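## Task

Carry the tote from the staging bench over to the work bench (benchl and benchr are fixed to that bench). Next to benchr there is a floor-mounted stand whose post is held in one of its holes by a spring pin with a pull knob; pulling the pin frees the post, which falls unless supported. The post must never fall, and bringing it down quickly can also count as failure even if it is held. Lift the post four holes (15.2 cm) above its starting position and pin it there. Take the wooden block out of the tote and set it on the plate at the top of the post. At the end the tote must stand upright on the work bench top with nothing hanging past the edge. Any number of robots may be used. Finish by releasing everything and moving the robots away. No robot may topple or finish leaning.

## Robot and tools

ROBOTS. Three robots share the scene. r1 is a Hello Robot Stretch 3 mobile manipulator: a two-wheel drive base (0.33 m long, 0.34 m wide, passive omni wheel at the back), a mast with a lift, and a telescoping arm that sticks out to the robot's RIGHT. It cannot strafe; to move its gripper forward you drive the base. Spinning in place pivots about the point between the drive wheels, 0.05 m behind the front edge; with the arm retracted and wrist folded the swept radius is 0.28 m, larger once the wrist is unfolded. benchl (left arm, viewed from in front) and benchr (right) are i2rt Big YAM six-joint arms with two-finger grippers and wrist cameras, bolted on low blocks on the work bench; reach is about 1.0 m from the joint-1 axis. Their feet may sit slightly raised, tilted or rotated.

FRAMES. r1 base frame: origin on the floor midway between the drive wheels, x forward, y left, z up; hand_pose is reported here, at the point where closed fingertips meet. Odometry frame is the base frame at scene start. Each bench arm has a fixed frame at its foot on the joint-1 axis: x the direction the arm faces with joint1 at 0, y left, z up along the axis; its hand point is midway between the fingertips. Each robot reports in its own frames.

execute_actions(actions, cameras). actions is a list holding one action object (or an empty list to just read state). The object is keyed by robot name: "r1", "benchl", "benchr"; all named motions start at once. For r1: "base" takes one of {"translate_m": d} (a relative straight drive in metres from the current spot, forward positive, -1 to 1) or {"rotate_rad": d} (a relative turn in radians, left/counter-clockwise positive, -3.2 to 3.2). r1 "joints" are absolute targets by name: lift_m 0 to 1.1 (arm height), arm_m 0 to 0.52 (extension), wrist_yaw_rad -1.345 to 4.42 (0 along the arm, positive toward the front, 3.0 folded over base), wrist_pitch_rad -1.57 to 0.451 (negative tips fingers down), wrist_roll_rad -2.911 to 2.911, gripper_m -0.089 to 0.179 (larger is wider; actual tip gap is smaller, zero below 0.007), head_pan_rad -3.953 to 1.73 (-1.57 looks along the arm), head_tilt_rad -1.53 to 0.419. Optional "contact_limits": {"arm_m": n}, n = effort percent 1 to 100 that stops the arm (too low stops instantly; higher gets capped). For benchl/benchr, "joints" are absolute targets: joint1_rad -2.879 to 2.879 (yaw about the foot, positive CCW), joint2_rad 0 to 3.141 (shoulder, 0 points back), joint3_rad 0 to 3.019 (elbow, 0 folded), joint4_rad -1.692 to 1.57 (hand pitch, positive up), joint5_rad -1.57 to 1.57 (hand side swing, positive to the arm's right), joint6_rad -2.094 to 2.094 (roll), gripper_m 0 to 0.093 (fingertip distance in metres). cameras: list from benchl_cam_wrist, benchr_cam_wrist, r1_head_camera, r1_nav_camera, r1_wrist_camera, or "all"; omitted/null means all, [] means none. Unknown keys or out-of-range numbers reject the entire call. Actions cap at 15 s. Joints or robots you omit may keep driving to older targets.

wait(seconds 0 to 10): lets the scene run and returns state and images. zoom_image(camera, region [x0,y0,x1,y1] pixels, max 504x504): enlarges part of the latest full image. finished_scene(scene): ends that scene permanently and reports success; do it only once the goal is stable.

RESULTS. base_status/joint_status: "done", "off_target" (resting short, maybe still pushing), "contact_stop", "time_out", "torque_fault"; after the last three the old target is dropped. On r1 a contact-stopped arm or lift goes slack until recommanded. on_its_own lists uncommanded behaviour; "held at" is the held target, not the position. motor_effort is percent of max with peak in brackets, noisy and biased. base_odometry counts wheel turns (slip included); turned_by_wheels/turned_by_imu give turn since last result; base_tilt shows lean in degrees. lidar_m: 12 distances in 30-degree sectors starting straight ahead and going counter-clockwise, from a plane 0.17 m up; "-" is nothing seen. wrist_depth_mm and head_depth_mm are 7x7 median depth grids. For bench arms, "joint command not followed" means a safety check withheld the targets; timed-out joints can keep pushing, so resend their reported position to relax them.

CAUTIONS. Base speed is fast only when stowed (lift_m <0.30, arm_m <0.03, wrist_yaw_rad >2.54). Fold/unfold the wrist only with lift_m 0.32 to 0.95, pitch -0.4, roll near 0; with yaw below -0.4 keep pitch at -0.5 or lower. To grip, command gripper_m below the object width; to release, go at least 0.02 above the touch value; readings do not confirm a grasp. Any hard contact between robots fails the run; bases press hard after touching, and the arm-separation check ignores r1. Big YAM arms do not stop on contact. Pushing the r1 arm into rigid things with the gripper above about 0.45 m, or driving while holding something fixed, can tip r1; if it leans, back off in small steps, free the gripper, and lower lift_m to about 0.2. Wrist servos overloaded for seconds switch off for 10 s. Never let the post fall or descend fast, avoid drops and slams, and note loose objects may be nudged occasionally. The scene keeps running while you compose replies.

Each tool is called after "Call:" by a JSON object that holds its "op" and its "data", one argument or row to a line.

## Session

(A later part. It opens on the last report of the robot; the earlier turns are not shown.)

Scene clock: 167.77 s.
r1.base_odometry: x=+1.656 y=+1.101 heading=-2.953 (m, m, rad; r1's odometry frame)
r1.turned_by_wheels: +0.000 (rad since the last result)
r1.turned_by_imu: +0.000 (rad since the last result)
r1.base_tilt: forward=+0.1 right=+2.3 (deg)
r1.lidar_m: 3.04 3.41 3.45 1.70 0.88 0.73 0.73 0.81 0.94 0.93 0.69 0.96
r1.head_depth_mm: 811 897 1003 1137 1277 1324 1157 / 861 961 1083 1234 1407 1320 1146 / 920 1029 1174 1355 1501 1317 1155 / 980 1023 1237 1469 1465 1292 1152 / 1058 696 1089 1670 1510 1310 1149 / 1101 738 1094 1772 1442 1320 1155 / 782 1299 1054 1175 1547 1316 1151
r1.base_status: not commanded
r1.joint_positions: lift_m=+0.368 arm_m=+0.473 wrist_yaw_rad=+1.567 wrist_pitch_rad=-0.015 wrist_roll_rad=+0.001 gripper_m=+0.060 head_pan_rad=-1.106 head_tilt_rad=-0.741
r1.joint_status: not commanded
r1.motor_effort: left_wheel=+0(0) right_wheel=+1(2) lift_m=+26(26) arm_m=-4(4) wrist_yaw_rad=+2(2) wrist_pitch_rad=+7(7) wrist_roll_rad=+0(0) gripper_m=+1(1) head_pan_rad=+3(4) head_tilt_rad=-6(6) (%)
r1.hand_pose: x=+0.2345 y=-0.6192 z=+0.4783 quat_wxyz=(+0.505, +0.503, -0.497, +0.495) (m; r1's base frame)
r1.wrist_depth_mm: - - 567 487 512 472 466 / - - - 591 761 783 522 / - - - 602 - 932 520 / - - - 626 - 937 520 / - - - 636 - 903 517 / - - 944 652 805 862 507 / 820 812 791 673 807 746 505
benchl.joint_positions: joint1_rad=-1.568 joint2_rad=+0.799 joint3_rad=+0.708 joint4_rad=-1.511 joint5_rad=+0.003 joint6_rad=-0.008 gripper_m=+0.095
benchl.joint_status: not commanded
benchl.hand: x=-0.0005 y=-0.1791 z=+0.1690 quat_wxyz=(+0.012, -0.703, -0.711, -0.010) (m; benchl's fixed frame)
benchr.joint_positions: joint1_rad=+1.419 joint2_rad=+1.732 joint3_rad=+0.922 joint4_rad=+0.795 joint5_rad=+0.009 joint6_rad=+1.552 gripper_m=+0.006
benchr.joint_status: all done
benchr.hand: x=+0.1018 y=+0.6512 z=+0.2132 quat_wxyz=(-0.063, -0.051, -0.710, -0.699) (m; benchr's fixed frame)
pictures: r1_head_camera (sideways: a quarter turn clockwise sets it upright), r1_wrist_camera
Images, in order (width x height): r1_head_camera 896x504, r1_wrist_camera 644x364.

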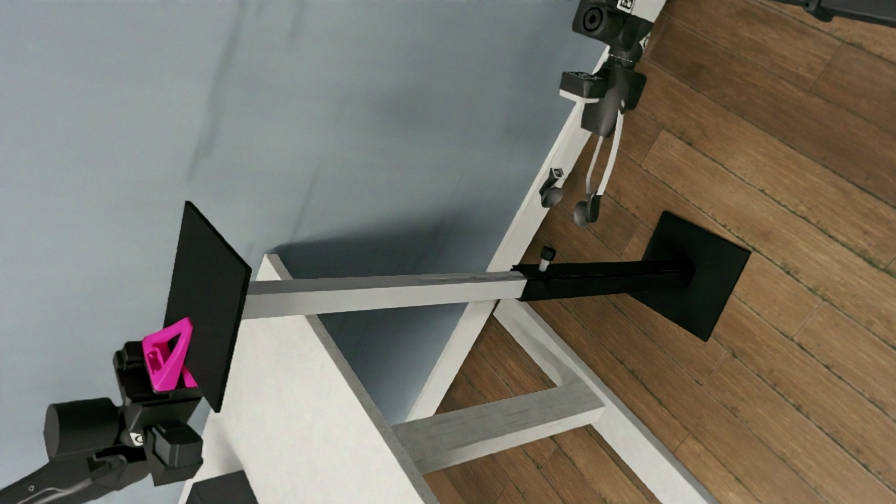

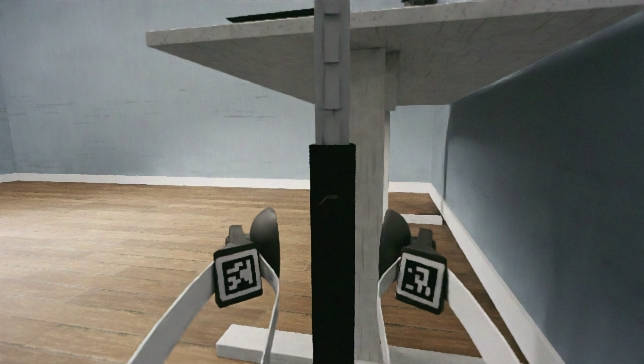

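Pin went in. Test downward.

Call:
{"op": "execute_actions", "data": {
  "actions": [
    {"r1":{"joints":{"arm_m":0.2}},"benchr":{"joints":{"joint2_rad":1.78,"joint3_rad":0.92,"joint4_rad":0.83}}}
  ],
  "cameras": ["r1_head_camera"]
}}

Call:
{"op": "zoom_image", "data": {
  "camera": "r1_head_camera",
  "region": [480,200,640,330]
}}

Scene clock: 171.97 s.
r1.base_odometry: x=+1.656 y=+1.101 heading=-2.953 (m, m, rad; r1's odometry frame)
r1.turned_by_wheels: +0.000 (rad since the last result)
r1.turned_by_imu: -0.001 (rad since the last result)
r1.base_tilt: forward=+0.1 right=+2.3 (deg)
r1.lidar_m: 3.04 3.40 3.46 1.70 0.88 0.73 0.73 0.80 0.94 0.94 0.70 0.96
r1.head_depth_mm: 812 896 1003 1137 1315 1321 1112 / 861 958 1082 1236 1432 1321 1109 / 919 1026 1172 1362 1513 1351 1127 / 983 1037 1232 1466 1468 1292 1152 / 1056 717 1092 1681 1512 1311 1152 / 1107 739 1097 1762 1444 1319 1150 / 789 1298 1053 1175 1556 1317 1153
r1.base_status: not commanded
r1.joint_positions: lift_m=+0.368 arm_m=+0.200 wrist_yaw_rad=+1.569 wrist_pitch_rad=-0.016 wrist_roll_rad=+0.001 gripper_m=+0.060 head_pan_rad=-1.106 head_tilt_rad=-0.741
r1.joint_status: all done
r1.motor_effort: left_wheel=+0(0) right_wheel=+2(1) lift_m=+26(26) arm_m=-5(4) wrist_yaw_rad=+1(2) wrist_pitch_rad=+8(8) wrist_roll_rad=+0(0) gripper_m=+1(0) head_pan_rad=+3(4) head_tilt_rad=-5(6) (%)
r1.hand_pose: x=+0.2345 y=-0.3458 z=+0.4782 quat_wxyz=(+0.504, +0.504, -0.496, +0.495) (m; r1's base frame)
r1.wrist_depth_mm: - - - - 575 517 454 / - - - - 908 590 786 / - - - - - 627 920 / - - - - - 615 296 / - - - - - - 298 / - - 961 - - 940 298 / 832 815 809 810 762 765 298
benchl.joint_positions: joint1_rad=-1.568 joint2_rad=+0.799 joint3_rad=+0.708 joint4_rad=-1.511 joint5_rad=+0.003 joint6_rad=-0.008 gripper_m=+0.095
benchl.joint_status: not commanded
benchl.hand: x=-0.0005 y=-0.1791 z=+0.1690 quat_wxyz=(+0.012, -0.703, -0.711, -0.010) (m; benchl's fixed frame)
benchr.joint_positions: joint1_rad=+1.419 joint2_rad=+1.750 joint3_rad=+0.921 joint4_rad=+0.822 joint5_rad=+0.009 joint6_rad=+1.553 gripper_m=+0.006
benchr.joint_status: all done
benchr.hand: x=+0.1020 y=+0.6525 z=+0.2074 quat_wxyz=(-0.063, -0.051, -0.708, -0.702) (m; benchr's fixed frame)
pictures: r1_head_camera (sideways: a quarter turn clockwise sets it upright)
Images, in order (width x height): r1_head_camera 896x504.

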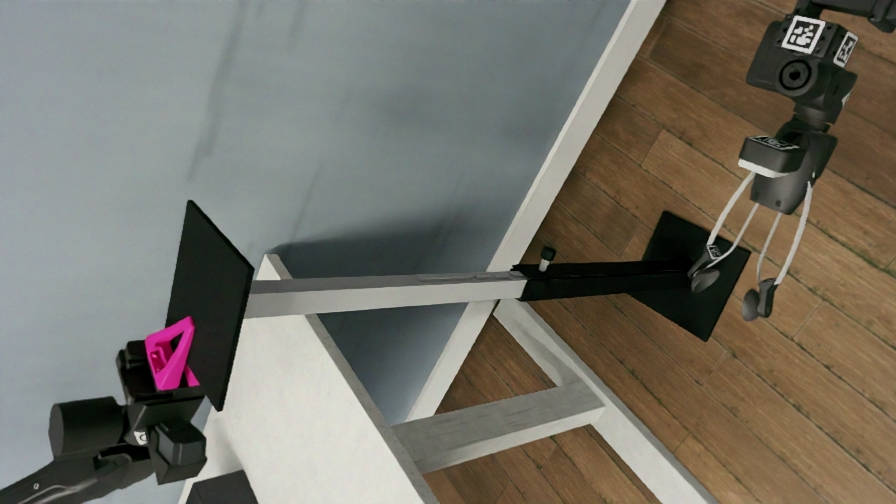

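Region (480, 200, 640, 330) of r1_head_camera's 896x504 image, scaled by 3.150, with more detail than that image has; it fills the top 410 rows of this view, and the rest is white.

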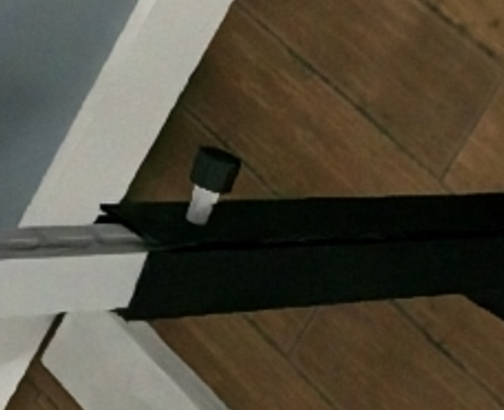

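Call:
{"op": "execute_actions", "data": {
  "actions": [
    {"benchr":{"joints":{"joint2_rad":1.745,"gripper_m":0.093}},"r1":{"joints":{"head_pan_rad":-0.55,"head_tilt_rad":-0.35}}}
  ],
  "cameras": []
}}

Call:
{"op": "execute_actions", "data": {
  "actions": [
    {"benchr":{"joints":{"joint2_rad":1.49,"joint3_rad":0.58,"joint4_rad":0.93}}}
  ],
  "cameras": []
}}

Call:
{"op": "execute_actions", "data": {
  "actions": [
    {"benchr":{"joints":{"joint1_rad":0.2,"joint2_rad":0.99,"joint3_rad":0.64,"joint4_rad":-0.78,"joint6_rad":0.15}}}
  ],
  "cameras": ["r1_head_camera","benchr_cam_wrist"]
}}

Scene clock: 173.93 s.
r1.base_odometry: x=+1.656 y=+1.101 heading=-2.953 (m, m, rad; r1's odometry frame)
r1.turned_by_wheels: +0.000 (rad since the last result)
r1.turned_by_imu: +0.000 (rad since the last result)
r1.base_tilt: forward=+0.1 right=+2.3 (deg)
r1.lidar_m: 3.04 3.40 3.45 1.71 0.88 0.73 0.73 0.81 0.94 0.93 0.69 0.96
r1.head_depth_mm: 1243 1291 1278 821 1073 1526 1389 / 1443 1109 1158 1327 1073 1616 1323 / 1716 1775 1899 1314 1071 1614 1359 / 2115 2133 1880 1630 1045 1616 1433 / 2604 2792 2980 1633 1033 908 1434 / 2568 2718 2877 1636 2197 1800 1429 / 2483 2614 2770 2928 2403 1788 1444
r1.base_status: not commanded
r1.joint_positions: lift_m=+0.368 arm_m=+0.200 wrist_yaw_rad=+1.569 wrist_pitch_rad=-0.016 wrist_roll_rad=+0.001 gripper_m=+0.060 head_pan_rad=-0.557 head_tilt_rad=-0.359
r1.joint_status: all done
r1.motor_effort: left_wheel=-1(0) right_wheel=+1(1) lift_m=+26(26) arm_m=-5(5) wrist_yaw_rad=+1(1) wrist_pitch_rad=+8(8) wrist_roll_rad=+0(0) gripper_m=+0(1) head_pan_rad=+4(49) head_tilt_rad=+6(39) (%)
r1.hand_pose: x=+0.2345 y=-0.3458 z=+0.4782 quat_wxyz=(+0.504, +0.504, -0.496, +0.495) (m; r1's base frame)
r1.wrist_depth_mm: - - - - 574 515 452 / - - - - 913 591 782 / - - - - - 631 924 / - - - - - 621 297 / - - - - - - 295 / - - 940 - - 939 297 / 817 827 819 810 754 766 298
benchl.joint_positions: joint1_rad=-1.568 joint2_rad=+0.799 joint3_rad=+0.708 joint4_rad=-1.511 joint5_rad=+0.003 joint6_rad=-0.008 gripper_m=+0.095
benchl.joint_status: not commanded
benchl.hand: x=-0.0005 y=-0.1791 z=+0.1690 quat_wxyz=(+0.012, -0.703, -0.711, -0.010) (m; benchl's fixed frame)
benchr.joint_positions: joint1_rad=+1.419 joint2_rad=+1.750 joint3_rad=+0.921 joint4_rad=+0.822 joint5_rad=+0.009 joint6_rad=+1.560 gripper_m=+0.093
benchr.joint_status: all done
benchr.hand: x=+0.1020 y=+0.6524 z=+0.2072 quat_wxyz=(-0.061, -0.053, -0.708, -0.702) (m; benchr's fixed frame)
pictures: none
No camera images: the call's "cameras" was empty. Leave "cameras" out to get every camera's image.

Scene clock: 174.97 s.
r1.base_odometry: x=+1.656 y=+1.101 heading=-2.953 (m, m, rad; r1's odometry frame)
r1.turned_by_wheels: +0.000 (rad since the last result)
r1.turned_by_imu: +0.000 (rad since the last result)
r1.base_tilt: forward=+0.1 right=+2.3 (deg)
r1.lidar_m: 3.05 3.39 3.44 1.70 0.89 0.73 0.73 0.81 0.94 0.93 0.69 0.96
r1.head_depth_mm: 1241 1289 1299 882 1076 1528 1391 / 1446 1416 1040 1329 1074 1609 1320 / 1722 1779 1910 1318 1069 1619 1352 / 2126 2135 1896 1620 1044 1622 1436 / 2624 2786 2969 1635 1030 907 1430 / 2557 2721 2879 1637 2185 1805 1442 / 2481 2595 2787 2926 2390 1811 1442
r1.base_status: not commanded
r1.joint_positions: lift_m=+0.368 arm_m=+0.200 wrist_yaw_rad=+1.569 wrist_pitch_rad=-0.016 wrist_roll_rad=+0.001 gripper_m=+0.060 head_pan_rad=-0.557 head_tilt_rad=-0.359
r1.joint_status: not commanded
r1.motor_effort: left_wheel=-1(0) right_wheel=+1(1) lift_m=+26(26) arm_m=-5(5) wrist_yaw_rad=+0(0) wrist_pitch_rad=+8(8) wrist_roll_rad=+0(0) gripper_m=+0(1) head_pan_rad=+4(5) head_tilt_rad=+7(7) (%)
r1.hand_pose: x=+0.2345 y=-0.3458 z=+0.4782 quat_wxyz=(+0.504, +0.504, -0.496, +0.495) (m; r1's base frame)
r1.wrist_depth_mm: - - - - 573 516 452 / - - - - 889 589 778 / - - - - - 628 916 / - - - - - 625 295 / - - - - - - 296 / - - 947 - - 941 296 / 813 822 804 791 763 762 298
benchl.joint_positions: joint1_rad=-1.568 joint2_rad=+0.799 joint3_rad=+0.708 joint4_rad=-1.511 joint5_rad=+0.003 joint6_rad=-0.008 gripper_m=+0.095
benchl.joint_status: not commanded
benchl.hand: x=-0.0005 y=-0.1791 z=+0.1690 quat_wxyz=(+0.012, -0.703, -0.711, -0.010) (m; benchl's fixed frame)
benchr.joint_positions: joint1_rad=+1.419 joint2_rad=+1.478 joint3_rad=+0.578 joint4_rad=+0.912 joint5_rad=+0.009 joint6_rad=+1.561 gripper_m=+0.093
benchr.joint_status: all done
benchr.hand: x=+0.0835 y=+0.5315 z=+0.2173 quat_wxyz=(-0.061, -0.053, -0.701, -0.709) (m; benchr's fixed frame)
pictures: none
No camera images: the call's "cameras" was empty. Leave "cameras" out to get every camera's image.

Scene clock: 177.07 s.
r1.base_odometry: x=+1.656 y=+1.101 heading=-2.953 (m, m, rad; r1's odometry frame)
r1.turned_by_wheels: +0.000 (rad since the last result)
r1.turned_by_imu: +0.000 (rad since the last result)
r1.base_tilt: forward=+0.1 right=+2.2 (deg)
r1.lidar_m: 3.05 3.39 3.47 1.70 0.89 0.73 0.73 0.81 0.94 0.94 0.69 0.96
r1.head_depth_mm: 1246 1283 1346 1374 1075 1516 1392 / 1440 1399 1481 1411 1075 1611 1324 / 1723 1722 1842 1319 1067 1620 1355 / 2114 2129 1124 1416 1044 1616 1438 / 2629 2778 2978 1363 1030 908 1433 / 2584 2725 2869 1635 2185 1800 1437 / 2490 2613 2776 2948 2392 1800 1438
r1.base_status: not commanded
r1.joint_positions: lift_m=+0.368 arm_m=+0.200 wrist_yaw_rad=+1.569 wrist_pitch_rad=-0.016 wrist_roll_rad=+0.001 gripper_m=+0.060 head_pan_rad=-0.557 head_tilt_rad=-0.359
r1.joint_status: not commanded
r1.motor_effort: left_wheel=+0(0) right_wheel=+1(1) lift_m=+26(26) arm_m=-5(5) wrist_yaw_rad=+1(1) wrist_pitch_rad=+8(8) wrist_roll_rad=+0(0) gripper_m=+1(1) head_pan_rad=+5(4) head_tilt_rad=+6(6) (%)
r1.hand_pose: x=+0.2345 y=-0.3458 z=+0.4782 quat_wxyz=(+0.504, +0.504, -0.496, +0.495) (m; r1's base frame)
r1.wrist_depth_mm: - - - - 574 516 452 / - - - - 901 585 786 / - - - - - 631 924 / - - - - - 618 296 / - - - - - - 297 / - - 962 - - 930 295 / 834 820 818 801 762 768 297
benchl.joint_positions: joint1_rad=-1.568 joint2_rad=+0.799 joint3_rad=+0.708 joint4_rad=-1.511 joint5_rad=+0.003 joint6_rad=-0.008 gripper_m=+0.095
benchl.joint_status: not commanded
benchl.hand: x=-0.0005 y=-0.1791 z=+0.1690 quat_wxyz=(+0.012, -0.703, -0.711, -0.010) (m; benchl's fixed frame)
benchr.joint_positions: joint1_rad=+0.203 joint2_rad=+0.983 joint3_rad=+0.619 joint4_rad=-0.763 joint5_rad=+0.011 joint6_rad=+0.160 gripper_m=+0.093
benchr.joint_status: all done
benchr.hand: x=+0.3244 y=+0.0645 z=+0.1251 quat_wxyz=(-0.217, +0.020, -0.975, -0.034) (m; benchr's fixed frame)
pictures: benchr_cam_wrist, r1_head_camera (sideways: a quarter turn clockwise sets it upright)
Images, in order (width x height): benchr_cam_wrist 504x504, r1_head_camera 896x504.

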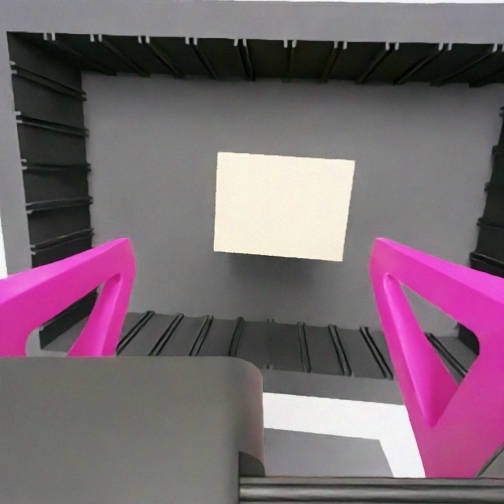

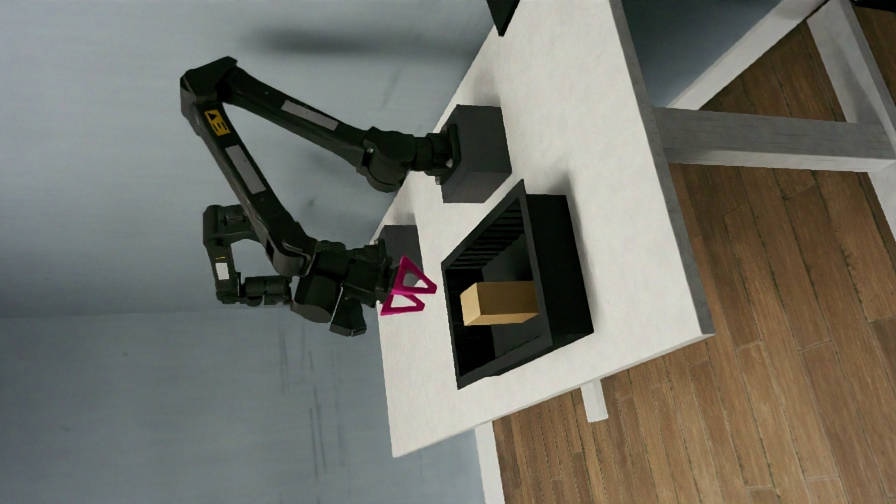

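Call:
{"op": "execute_actions", "data": {
  "actions": [
    {"benchr":{"joints":{"joint1_rad":0.15,"joint6_rad":0.19}}}
  ],
  "cameras": ["benchr_cam_wrist","r1_head_camera"]
}}

Scene clock: 180.33 s.
r1.base_odometry: x=+1.656 y=+1.101 heading=-2.953 (m, m, rad; r1's odometry frame)
r1.turned_by_wheels: +0.000 (rad since the last result)
r1.turned_by_imu: +0.000 (rad since the last result)
r1.base_tilt: forward=+0.1 right=+2.3 (deg)
r1.lidar_m: 3.04 3.41 3.45 1.70 0.88 0.73 0.73 0.80 0.94 0.93 0.69 0.96
r1.head_depth_mm: 1245 1282 1343 1380 1072 1529 1393 / 1445 1405 1486 1421 1073 1611 1320 / 1714 1731 1849 1320 1073 1612 1360 / 2115 2131 1143 1516 1044 1616 1432 / 2631 2787 2944 1359 1030 907 1442 / 2576 2707 2903 1641 2194 1784 1439 / 2490 2619 2789 2942 2387 1792 1436
r1.base_status: not commanded
r1.joint_positions: lift_m=+0.368 arm_m=+0.200 wrist_yaw_rad=+1.569 wrist_pitch_rad=-0.016 wrist_roll_rad=+0.001 gripper_m=+0.060 head_pan_rad=-0.557 head_tilt_rad=-0.359
r1.joint_status: not commanded
r1.motor_effort: left_wheel=+0(0) right_wheel=+1(1) lift_m=+26(26) arm_m=-5(5) wrist_yaw_rad=+1(0) wrist_pitch_rad=+7(7) wrist_roll_rad=-1(0) gripper_m=+1(1) head_pan_rad=+3(4) head_tilt_rad=+6(6) (%)
r1.hand_pose: x=+0.2345 y=-0.3458 z=+0.4782 quat_wxyz=(+0.504, +0.504, -0.496, +0.495) (m; r1's base frame)
r1.wrist_depth_mm: - - - - 569 523 454 / - - - - 896 588 781 / - - - - - 633 933 / - - - - - 630 295 / - - - - - - 297 / - - 966 - - 930 297 / 834 837 820 794 759 768 297
benchl.joint_positions: joint1_rad=-1.568 joint2_rad=+0.799 joint3_rad=+0.708 joint4_rad=-1.511 joint5_rad=+0.003 joint6_rad=-0.008 gripper_m=+0.095
benchl.joint_status: not commanded
benchl.hand: x=-0.0005 y=-0.1791 z=+0.1690 quat_wxyz=(+0.012, -0.703, -0.711, -0.010) (m; benchl's fixed frame)
benchr.joint_positions: joint1_rad=+0.155 joint2_rad=+0.983 joint3_rad=+0.619 joint4_rad=-0.763 joint5_rad=+0.011 joint6_rad=+0.180 gripper_m=+0.093
benchr.joint_status: all done
benchr.hand: x=+0.3271 y=+0.0487 z=+0.1251 quat_wxyz=(-0.218, -0.013, -0.975, -0.031) (m; benchr's fixed frame)
pictures: benchr_cam_wrist, r1_head_camera (sideways: a quarter turn clockwise sets it upright)
Images, in order (width x height): benchr_cam_wrist 504x504, r1_head_camera 896x504.

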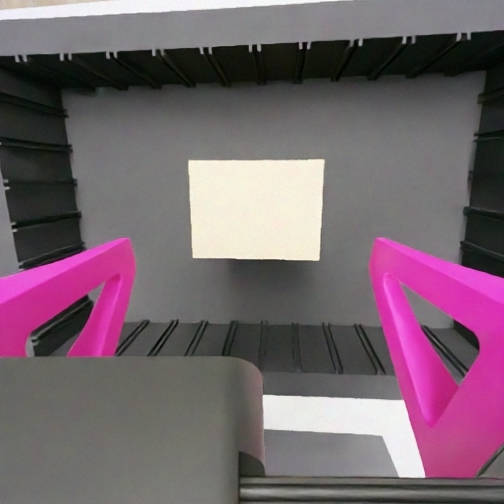

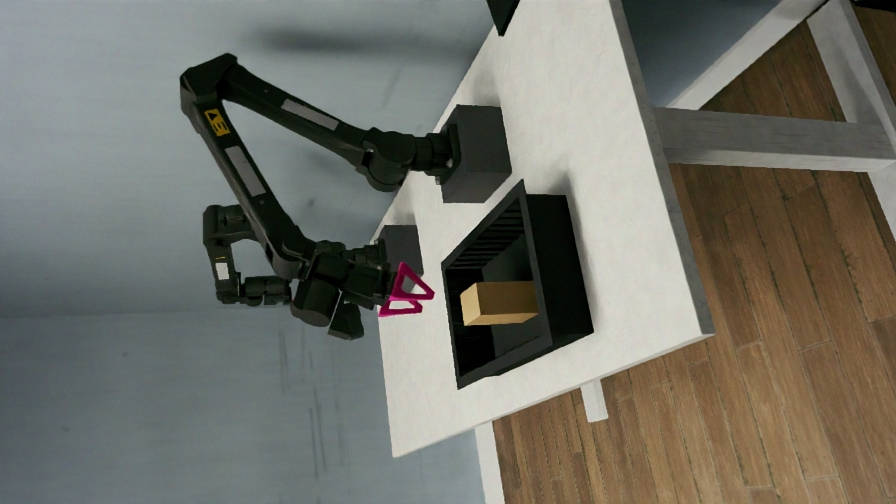

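Call:
{"op": "execute_actions", "data": {
  "actions": [
    {"benchr":{"joints":{"joint2_rad":1.14,"joint3_rad":0.56,"joint4_rad":-0.555}}}
  ],
  "cameras": ["benchr_cam_wrist"]
}}

Scene clock: 182.10 s.
r1.base_odometry: x=+1.656 y=+1.101 heading=-2.953 (m, m, rad; r1's odometry frame)
r1.turned_by_wheels: +0.000 (rad since the last result)
r1.turned_by_imu: +0.000 (rad since the last result)
r1.base_tilt: forward=+0.1 right=+2.2 (deg)
r1.lidar_m: 3.04 3.40 3.45 1.70 0.88 0.73 0.73 0.80 0.94 0.93 0.70 0.96
r1.head_depth_mm: 1245 1292 1346 1381 1074 1523 1384 / 1440 1254 1491 1413 1075 1609 1321 / 1720 1711 1838 1312 1072 1618 1355 / 2126 2134 1151 1417 1039 1621 1440 / 2641 2767 2929 1367 1032 907 1439 / 2560 2711 2898 1641 2190 1801 1441 / 2486 2623 2793 2928 2410 1801 1439
r1.base_status: not commanded
r1.joint_positions: lift_m=+0.368 arm_m=+0.200 wrist_yaw_rad=+1.569 wrist_pitch_rad=-0.016 wrist_roll_rad=+0.001 gripper_m=+0.060 head_pan_rad=-0.557 head_tilt_rad=-0.359
r1.joint_status: not commanded
r1.motor_effort: left_wheel=+0(0) right_wheel=+1(0) lift_m=+26(26) arm_m=-4(5) wrist_yaw_rad=+0(1) wrist_pitch_rad=+7(8) wrist_roll_rad=+0(0) gripper_m=+1(1) head_pan_rad=+4(4) head_tilt_rad=+6(6) (%)
r1.hand_pose: x=+0.2345 y=-0.3458 z=+0.4782 quat_wxyz=(+0.504, +0.504, -0.496, +0.495) (m; r1's base frame)
r1.wrist_depth_mm: - - - - 571 520 453 / - - - - 884 590 780 / - - - - - 622 924 / - - - - - 622 297 / - - - - - - 297 / - - 951 - - 959 297 / 818 816 823 784 769 764 298
benchl.joint_positions: joint1_rad=-1.568 joint2_rad=+0.799 joint3_rad=+0.708 joint4_rad=-1.511 joint5_rad=+0.003 joint6_rad=-0.008 gripper_m=+0.095
benchl.joint_status: not commanded
benchl.hand: x=-0.0005 y=-0.1791 z=+0.1690 quat_wxyz=(+0.012, -0.703, -0.711, -0.010) (m; benchl's fixed frame)
benchr.joint_positions: joint1_rad=+0.155 joint2_rad=+1.146 joint3_rad=+0.555 joint4_rad=-0.575 joint5_rad=+0.011 joint6_rad=+0.180 gripper_m=+0.093
benchr.joint_status: all done
benchr.hand: x=+0.3378 y=+0.0504 z=+0.0646 quat_wxyz=(-0.199, -0.013, -0.979, -0.028) (m; benchr's fixed frame)
pictures: benchr_cam_wrist
Images, in order (width x height): benchr_cam_wrist 504x504.

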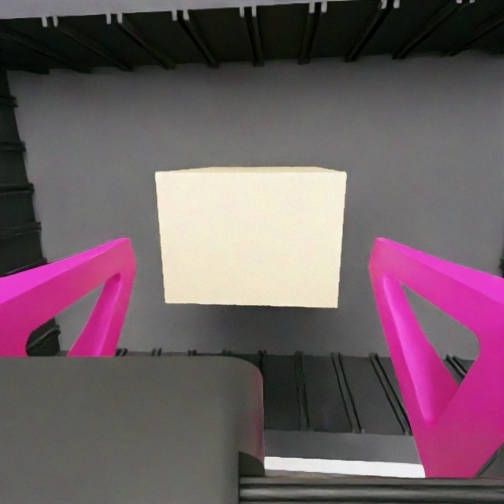

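Call:
{"op": "execute_actions", "data": {
  "actions": [
    {"benchr":{"joints":{"joint2_rad":1.295,"joint3_rad":0.495,"joint4_rad":-0.325}}}
  ],
  "cameras": ["benchr_cam_wrist"]
}}

Call:
{"op": "execute_actions", "data": {
  "actions": [
    {"benchr":{"joints":{"gripper_m":0.05,"joint6_rad":0.1}}}
  ],
  "cameras": ["benchr_cam_wrist"]
}}

Scene clock: 183.83 s.
r1.base_odometry: x=+1.656 y=+1.101 heading=-2.953 (m, m, rad; r1's odometry frame)
r1.turned_by_wheels: +0.000 (rad since the last result)
r1.turned_by_imu: +0.000 (rad since the last result)
r1.base_tilt: forward=+0.1 right=+2.3 (deg)
r1.lidar_m: 3.04 3.40 3.47 1.70 0.88 0.73 0.72 0.81 0.94 0.94 0.70 0.96
r1.head_depth_mm: 1246 1294 1345 1373 1074 1526 1388 / 1445 1417 1506 1409 1074 1613 1319 / 1715 1648 1819 1319 1070 1616 1355 / 2112 2143 1168 1386 1045 1615 1433 / 2595 2769 2974 1339 1032 907 1433 / 2571 2721 2873 1634 2189 1788 1438 / 2485 2616 2781 2952 2400 1804 1439
r1.base_status: not commanded
r1.joint_positions: lift_m=+0.368 arm_m=+0.200 wrist_yaw_rad=+1.569 wrist_pitch_rad=-0.016 wrist_roll_rad=+0.001 gripper_m=+0.060 head_pan_rad=-0.557 head_tilt_rad=-0.359
r1.joint_status: not commanded
r1.motor_effort: left_wheel=+0(0) right_wheel=+1(1) lift_m=+26(26) arm_m=-5(5) wrist_yaw_rad=+1(0) wrist_pitch_rad=+8(8) wrist_roll_rad=+0(0) gripper_m=+1(1) head_pan_rad=+4(4) head_tilt_rad=+6(6) (%)
r1.hand_pose: x=+0.2345 y=-0.3458 z=+0.4782 quat_wxyz=(+0.504, +0.504, -0.496, +0.495) (m; r1's base frame)
r1.wrist_depth_mm: - - - - 571 518 455 / - - - - 893 582 788 / - - - - - 628 939 / - - - - - 616 298 / - - - - - - 296 / - - 972 - - 945 298 / 817 821 805 798 761 776 298
benchl.joint_positions: joint1_rad=-1.568 joint2_rad=+0.799 joint3_rad=+0.708 joint4_rad=-1.511 joint5_rad=+0.003 joint6_rad=-0.008 gripper_m=+0.095
benchl.joint_status: not commanded
benchl.hand: x=-0.0005 y=-0.1791 z=+0.1690 quat_wxyz=(+0.012, -0.703, -0.711, -0.010) (m; benchl's fixed frame)
benchr.joint_positions: joint1_rad=+0.155 joint2_rad=+1.299 joint3_rad=+0.492 joint4_rad=-0.346 joint5_rad=+0.011 joint6_rad=+0.181 gripper_m=+0.093
benchr.joint_status: all done
benchr.hand: x=+0.3458 y=+0.0516 z=+0.0129 quat_wxyz=(-0.205, -0.014, -0.978, -0.029) (m; benchr's fixed frame)
pictures: benchr_cam_wrist
Images, in order (width x height): benchr_cam_wrist 504x504.

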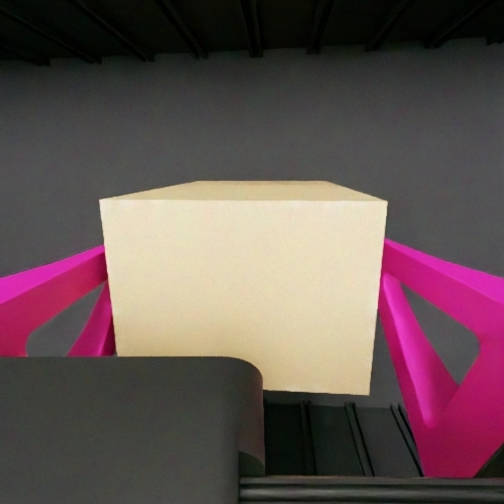

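Scene clock: 184.70 s.
r1.base_odometry: x=+1.656 y=+1.101 heading=-2.953 (m, m, rad; r1's odometry frame)
r1.turned_by_wheels: +0.000 (rad since the last result)
r1.turned_by_imu: +0.000 (rad since the last result)
r1.base_tilt: forward=+0.1 right=+2.3 (deg)
r1.lidar_m: 3.04 3.40 3.46 1.70 0.89 0.73 0.73 0.81 0.94 0.93 0.69 0.96
r1.head_depth_mm: 1244 1290 1344 1376 1073 1528 1392 / 1440 1420 1504 1413 1077 1613 1320 / 1719 1649 1820 1321 1072 1610 1358 / 2119 2132 1162 1395 1043 1615 1437 / 2628 2783 2940 1326 1033 907 1436 / 2571 2727 2887 1636 2190 1792 1441 / 2485 2630 2775 2927 2395 1794 1444
r1.base_status: not commanded
r1.joint_positions: lift_m=+0.368 arm_m=+0.200 wrist_yaw_rad=+1.569 wrist_pitch_rad=-0.016 wrist_roll_rad=+0.001 gripper_m=+0.060 head_pan_rad=-0.557 head_tilt_rad=-0.359
r1.joint_status: not commanded
r1.motor_effort: left_wheel=+0(1) right_wheel=+1(1) lift_m=+26(26) arm_m=-5(5) wrist_yaw_rad=+0(1) wrist_pitch_rad=+8(8) wrist_roll_rad=+0(0) gripper_m=+1(0) head_pan_rad=+4(5) head_tilt_rad=+7(6) (%)
r1.hand_pose: x=+0.2345 y=-0.3458 z=+0.4782 quat_wxyz=(+0.504, +0.504, -0.496, +0.495) (m; r1's base frame)
r1.wrist_depth_mm: - - - - 578 521 454 / - - - - 909 593 779 / - - - - - 626 926 / - - - - - 623 296 / - - - - - - 297 / - - 938 - - 936 296 / 818 817 822 795 742 760 298
benchl.joint_positions: joint1_rad=-1.568 joint2_rad=+0.799 joint3_rad=+0.708 joint4_rad=-1.511 joint5_rad=+0.003 joint6_rad=-0.008 gripper_m=+0.095
benchl.joint_status: not commanded
benchl.hand: x=-0.0005 y=-0.1791 z=+0.1690 quat_wxyz=(+0.012, -0.703, -0.711, -0.010) (m; benchl's fixed frame)
benchr.joint_positions: joint1_rad=+0.155 joint2_rad=+1.299 joint3_rad=+0.492 joint4_rad=-0.344 joint5_rad=+0.006 joint6_rad=+0.121 gripper_m=+0.080
benchr.joint_status: gripper_m off_target (ended at +0.080, target +0.050); the others done
benchr.hand: x=+0.3462 y=+0.0526 z=+0.0132 quat_wxyz=(-0.207, +0.016, -0.978, -0.026) (m; benchr's fixed frame)
pictures: benchr_cam_wrist
Images, in order (width x height): benchr_cam_wrist 504x504.

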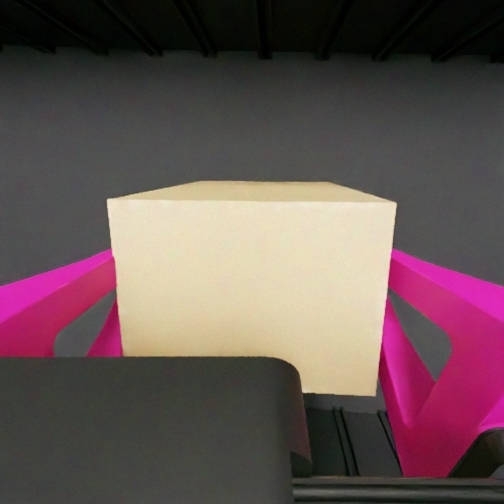

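Call:
{"op": "execute_actions", "data": {
  "actions": [
    {"benchr":{"joints":{"joint2_rad":0.95,"joint3_rad":0.8,"joint4_rad":-1.0}},"r1":{"joints":{"head_pan_rad":-1.0,"head_tilt_rad":-0.3}}}
  ],
  "cameras": []
}}

Call:
{"op": "execute_actions", "data": {
  "actions": [
    {"benchr":{"joints":{"joint1_rad":0.8,"joint2_rad":1.4,"joint3_rad":2.13,"joint4_rad":-1.3}}}
  ],
  "cameras": []
}}

Call:
{"op": "execute_actions", "data": {
  "actions": [
    {"benchr":{"joints":{"joint1_rad":1.42,"joint2_rad":1.8}}}
  ],
  "cameras": ["benchr_cam_wrist","r1_head_camera"]
}}

Scene clock: 187.20 s.
r1.base_odometry: x=+1.656 y=+1.101 heading=-2.953 (m, m, rad; r1's odometry frame)
r1.turned_by_wheels: +0.000 (rad since the last result)
r1.turned_by_imu: +0.000 (rad since the last result)
r1.base_tilt: forward=+0.1 right=+2.3 (deg)
r1.lidar_m: 3.04 3.39 3.44 1.70 0.88 0.73 0.72 0.81 0.94 0.94 0.69 0.96
r1.head_depth_mm: 853 891 932 977 1027 1080 1144 / 917 962 1008 1060 1123 1186 1261 / 994 1047 1101 1158 1186 1291 1371 / 1085 1142 1213 1264 748 1473 1377 / 1193 1261 1345 1444 1181 1648 1497 / 1321 1381 1417 1568 1184 977 1171 / 1488 1588 1709 1267 1123 898 1502
r1.base_status: not commanded
r1.joint_positions: lift_m=+0.368 arm_m=+0.200 wrist_yaw_rad=+1.569 wrist_pitch_rad=-0.016 wrist_roll_rad=+0.001 gripper_m=+0.060 head_pan_rad=-0.993 head_tilt_rad=-0.310
r1.joint_status: all done
r1.motor_effort: left_wheel=+0(1) right_wheel=+1(1) lift_m=+26(26) arm_m=-5(4) wrist_yaw_rad=+0(0) wrist_pitch_rad=+7(7) wrist_roll_rad=+0(0) gripper_m=+1(0) head_pan_rad=-5(44) head_tilt_rad=+7(16) (%)
r1.hand_pose: x=+0.2345 y=-0.3458 z=+0.4782 quat_wxyz=(+0.504, +0.504, -0.496, +0.495) (m; r1's base frame)
r1.wrist_depth_mm: - - - - 578 518 454 / - - - - 910 586 789 / - - - - - 630 930 / - - - - - 625 298 / - - - - - - 297 / - - 951 - - 938 297 / 815 817 818 792 759 766 298
benchl.joint_positions: joint1_rad=-1.568 joint2_rad=+0.799 joint3_rad=+0.708 joint4_rad=-1.511 joint5_rad=+0.003 joint6_rad=-0.008 gripper_m=+0.095
benchl.joint_status: not commanded
benchl.hand: x=-0.0005 y=-0.1791 z=+0.1690 quat_wxyz=(+0.012, -0.703, -0.711, -0.010) (m; benchl's fixed frame)
benchr.joint_positions: joint1_rad=+0.155 joint2_rad=+0.955 joint3_rad=+0.785 joint4_rad=-0.988 joint5_rad=+0.008 joint6_rad=+0.110 gripper_m=+0.080
benchr.joint_status: all done
benchr.hand: x=+0.3299 y=+0.0497 z=+0.1889 quat_wxyz=(-0.204, +0.021, -0.979, -0.023) (m; benchr's fixed frame)
pictures: none
No camera images: the call's "cameras" was empty. Leave "cameras" out to get every camera's image.

Scene clock: 189.20 s.
r1.base_odometry: x=+1.656 y=+1.101 heading=-2.953 (m, m, rad; r1's odometry frame)
r1.turned_by_wheels: +0.000 (rad since the last result)
r1.turned_by_imu: +0.000 (rad since the last result)
r1.base_tilt: forward=+0.1 right=+2.3 (deg)
r1.lidar_m: 3.04 3.38 3.46 1.70 0.88 0.73 0.73 0.81 0.94 0.93 0.69 0.95
r1.head_depth_mm: 855 890 935 977 1024 1079 1140 / 917 960 1011 1060 1119 1188 1264 / 995 1049 1103 1154 1186 1287 1367 / 1088 1146 1214 1261 749 1470 1379 / 1190 1268 1343 1443 1182 1649 1497 / 1323 1414 1524 1570 1185 981 1173 / 1482 1169 1640 1291 1125 895 1506
r1.base_status: not commanded
r1.joint_positions: lift_m=+0.368 arm_m=+0.200 wrist_yaw_rad=+1.569 wrist_pitch_rad=-0.016 wrist_roll_rad=+0.001 gripper_m=+0.060 head_pan_rad=-0.993 head_tilt_rad=-0.310
r1.joint_status: not commanded
r1.motor_effort: left_wheel=+0(0) right_wheel=+1(2) lift_m=+26(27) arm_m=-5(5) wrist_yaw_rad=+1(1) wrist_pitch_rad=+8(8) wrist_roll_rad=+0(0) gripper_m=+0(0) head_pan_rad=-6(6) head_tilt_rad=+6(7) (%)
r1.hand_pose: x=+0.2345 y=-0.3458 z=+0.4782 quat_wxyz=(+0.504, +0.504, -0.496, +0.495) (m; r1's base frame)
r1.wrist_depth_mm: - - - - 572 520 455 / - - - - 898 594 784 / - - - - - 631 922 / - - - - - 626 296 / - - - - - - 296 / - - 968 - - 951 295 / 822 819 805 797 762 772 295
benchl.joint_positions: joint1_rad=-1.568 joint2_rad=+0.799 joint3_rad=+0.708 joint4_rad=-1.511 joint5_rad=+0.003 joint6_rad=-0.008 gripper_m=+0.095
benchl.joint_status: not commanded
benchl.hand: x=-0.0005 y=-0.1791 z=+0.1690 quat_wxyz=(+0.012, -0.703, -0.711, -0.010) (m; benchl's fixed frame)
benchr.joint_positions: joint1_rad=+0.808 joint2_rad=+1.406 joint3_rad=+2.092 joint4_rad=-1.294 joint5_rad=+0.009 joint6_rad=+0.108 gripper_m=+0.080
benchr.joint_status: all done
benchr.hand: x=+0.3635 y=+0.3773 z=+0.6171 quat_wxyz=(-0.417, +0.302, -0.833, -0.201) (m; benchr's fixed frame)
pictures: none
No camera images: the call's "cameras" was empty. Leave "cameras" out to get every camera's image.

Scene clock: 190.90 s.
r1.base_odometry: x=+1.656 y=+1.101 heading=-2.953 (m, m, rad; r1's odometry frame)
r1.turned_by_wheels: +0.000 (rad since the last result)
r1.turned_by_imu: +0.000 (rad since the last result)
r1.base_tilt: forward=+0.1 right=+2.3 (deg)
r1.lidar_m: 3.04 3.39 3.45 1.70 0.88 0.73 0.72 0.80 0.94 0.94 0.69 0.96
r1.head_depth_mm: 853 893 929 975 1027 1080 1144 / 917 961 1011 1060 1122 1184 1262 / 995 1046 1085 1129 1184 1285 1372 / 1085 646 670 698 748 1469 1377 / 1191 692 1342 1454 1178 1651 1495 / 1319 1312 1518 1557 1185 975 1168 / 1479 1579 1720 1266 1126 897 1509
r1.base_status: not commanded
r1.joint_positions: lift_m=+0.368 arm_m=+0.200 wrist_yaw_rad=+1.569 wrist_pitch_rad=-0.016 wrist_roll_rad=+0.001 gripper_m=+0.060 head_pan_rad=-0.993 head_tilt_rad=-0.310
r1.joint_status: not commanded
r1.motor_effort: left_wheel=+0(1) right_wheel=+1(1) lift_m=+26(26) arm_m=-5(4) wrist_yaw_rad=+1(0) wrist_pitch_rad=+7(7) wrist_roll_rad=+0(0) gripper_m=+1(0) head_pan_rad=-6(5) head_tilt_rad=+7(6) (%)
r1.hand_pose: x=+0.2345 y=-0.3458 z=+0.4782 quat_wxyz=(+0.504, +0.504, -0.496, +0.495) (m; r1's base frame)
r1.wrist_depth_mm: - - - - 572 519 457 / - - - - 917 584 771 / - - - - - 624 935 / - - - - - 622 297 / - - - - - - 298 / - - 947 - - 932 296 / 818 812 814 790 759 761 296
benchl.joint_positions: joint1_rad=-1.568 joint2_rad=+0.799 joint3_rad=+0.708 joint4_rad=-1.511 joint5_rad=+0.003 joint6_rad=-0.008 gripper_m=+0.095
benchl.joint_status: not commanded
benchl.hand: x=-0.0005 y=-0.1791 z=+0.1690 quat_wxyz=(+0.012, -0.703, -0.711, -0.010) (m; benchl's fixed frame)
benchr.joint_positions: joint1_rad=+1.412 joint2_rad=+1.800 joint3_rad=+2.081 joint4_rad=-1.295 joint5_rad=+0.011 joint6_rad=+0.108 gripper_m=+0.080
benchr.joint_status: all done
benchr.hand: x=+0.1082 y=+0.6623 z=+0.3809 quat_wxyz=(-0.203, +0.582, -0.765, -0.186) (m; benchr's fixed frame)
pictures: benchr_cam_wrist, r1_head_camera (sideways: a quarter turn clockwise sets it upright)
Images, in order (width x height): benchr_cam_wrist 504x504, r1_head_camera 896x504.

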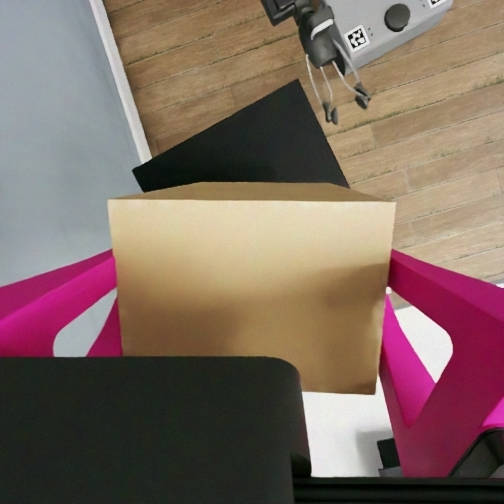

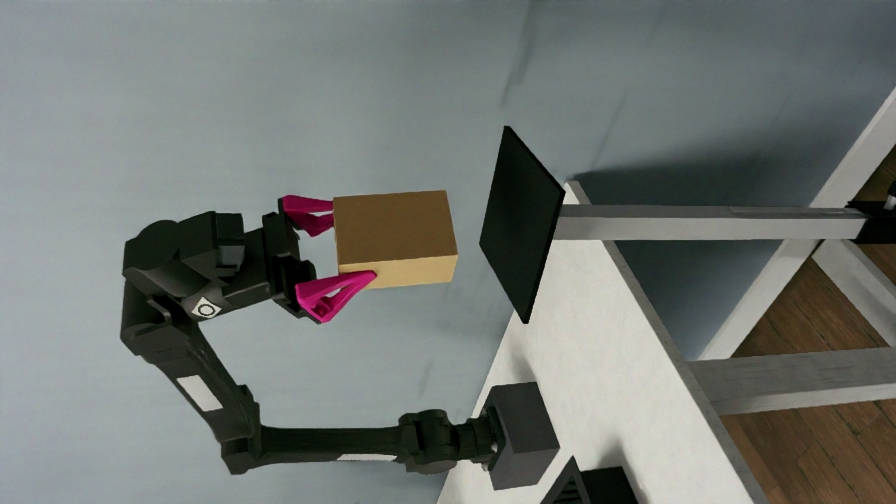

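Call:
{"op": "execute_actions", "data": {
  "actions": [
    {"benchr":{"joints":{"joint2_rad":1.895,"joint6_rad":0.04}}}
  ],
  "cameras": ["benchr_cam_wrist","r1_head_camera"]
}}

Scene clock: 192.63 s.
r1.base_odometry: x=+1.656 y=+1.101 heading=-2.953 (m, m, rad; r1's odometry frame)
r1.turned_by_wheels: +0.000 (rad since the last result)
r1.turned_by_imu: +0.000 (rad since the last result)
r1.base_tilt: forward=+0.1 right=+2.3 (deg)
r1.lidar_m: 3.04 3.40 3.46 1.71 0.89 0.73 0.73 0.81 0.94 0.94 0.69 0.96
r1.head_depth_mm: 852 892 931 979 1026 1082 1141 / 919 961 1011 1063 1121 1185 1256 / 994 1036 1078 1097 1185 1288 1369 / 1086 691 669 674 750 1469 1375 / 1192 787 1353 1443 1179 1651 1505 / 1324 1373 1476 1558 1185 975 1168 / 1483 1598 1726 1264 1125 899 1511
r1.base_status: not commanded
r1.joint_positions: lift_m=+0.368 arm_m=+0.200 wrist_yaw_rad=+1.569 wrist_pitch_rad=-0.016 wrist_roll_rad=+0.001 gripper_m=+0.060 head_pan_rad=-0.993 head_tilt_rad=-0.310
r1.joint_status: not commanded
r1.motor_effort: left_wheel=+0(0) right_wheel=+1(1) lift_m=+26(26) arm_m=-5(5) wrist_yaw_rad=+1(1) wrist_pitch_rad=+7(8) wrist_roll_rad=+0(0) gripper_m=+1(1) head_pan_rad=-5(6) head_tilt_rad=+6(7) (%)
r1.hand_pose: x=+0.2345 y=-0.3458 z=+0.4782 quat_wxyz=(+0.504, +0.504, -0.496, +0.495) (m; r1's base frame)
r1.wrist_depth_mm: - - - - 578 519 452 / - - - - 892 592 786 / - - - - - 628 921 / - - - - - 620 297 / - - - - - - 297 / - - 971 - - 938 297 / 816 814 806 803 755 750 296
benchl.joint_positions: joint1_rad=-1.568 joint2_rad=+0.799 joint3_rad=+0.708 joint4_rad=-1.511 joint5_rad=+0.003 joint6_rad=-0.008 gripper_m=+0.095
benchl.joint_status: not commanded
benchl.hand: x=-0.0005 y=-0.1791 z=+0.1690 quat_wxyz=(+0.012, -0.703, -0.711, -0.010) (m; benchl's fixed frame)
benchr.joint_positions: joint1_rad=+1.413 joint2_rad=+1.912 joint3_rad=+2.087 joint4_rad=-1.293 joint5_rad=+0.011 joint6_rad=+0.052 gripper_m=+0.080
benchr.joint_status: all done
benchr.hand: x=+0.1117 y=+0.6873 z=+0.3104 quat_wxyz=(-0.171, +0.612, -0.758, -0.146) (m; benchr's fixed frame)
pictures: benchr_cam_wrist, r1_head_camera (sideways: a quarter turn clockwise sets it upright)
Images, in order (width x height): benchr_cam_wrist 504x504, r1_head_camera 896x504.

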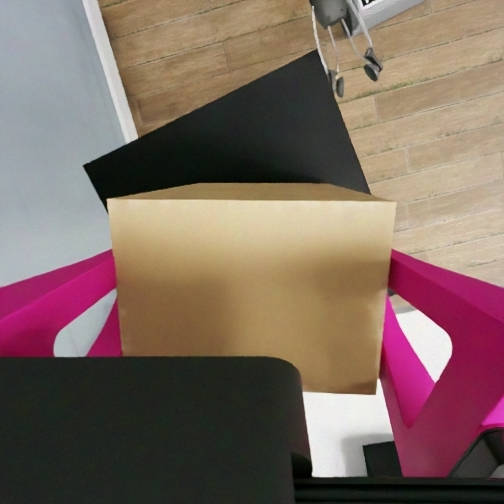

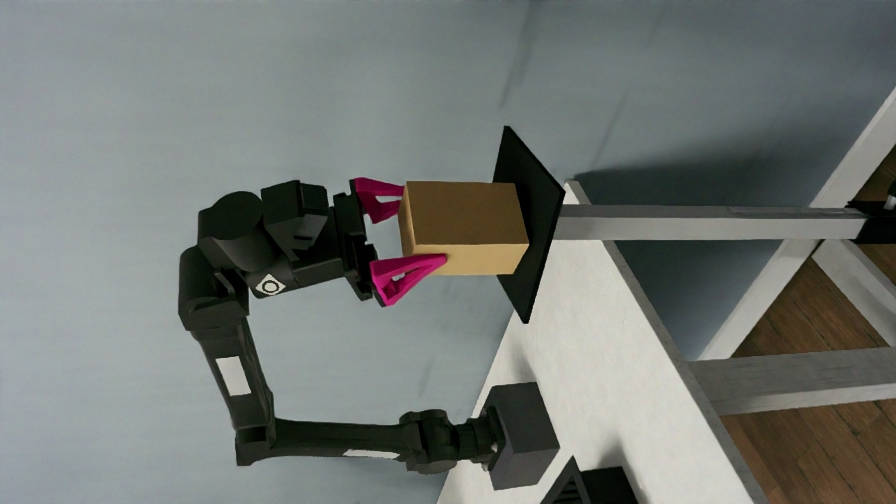

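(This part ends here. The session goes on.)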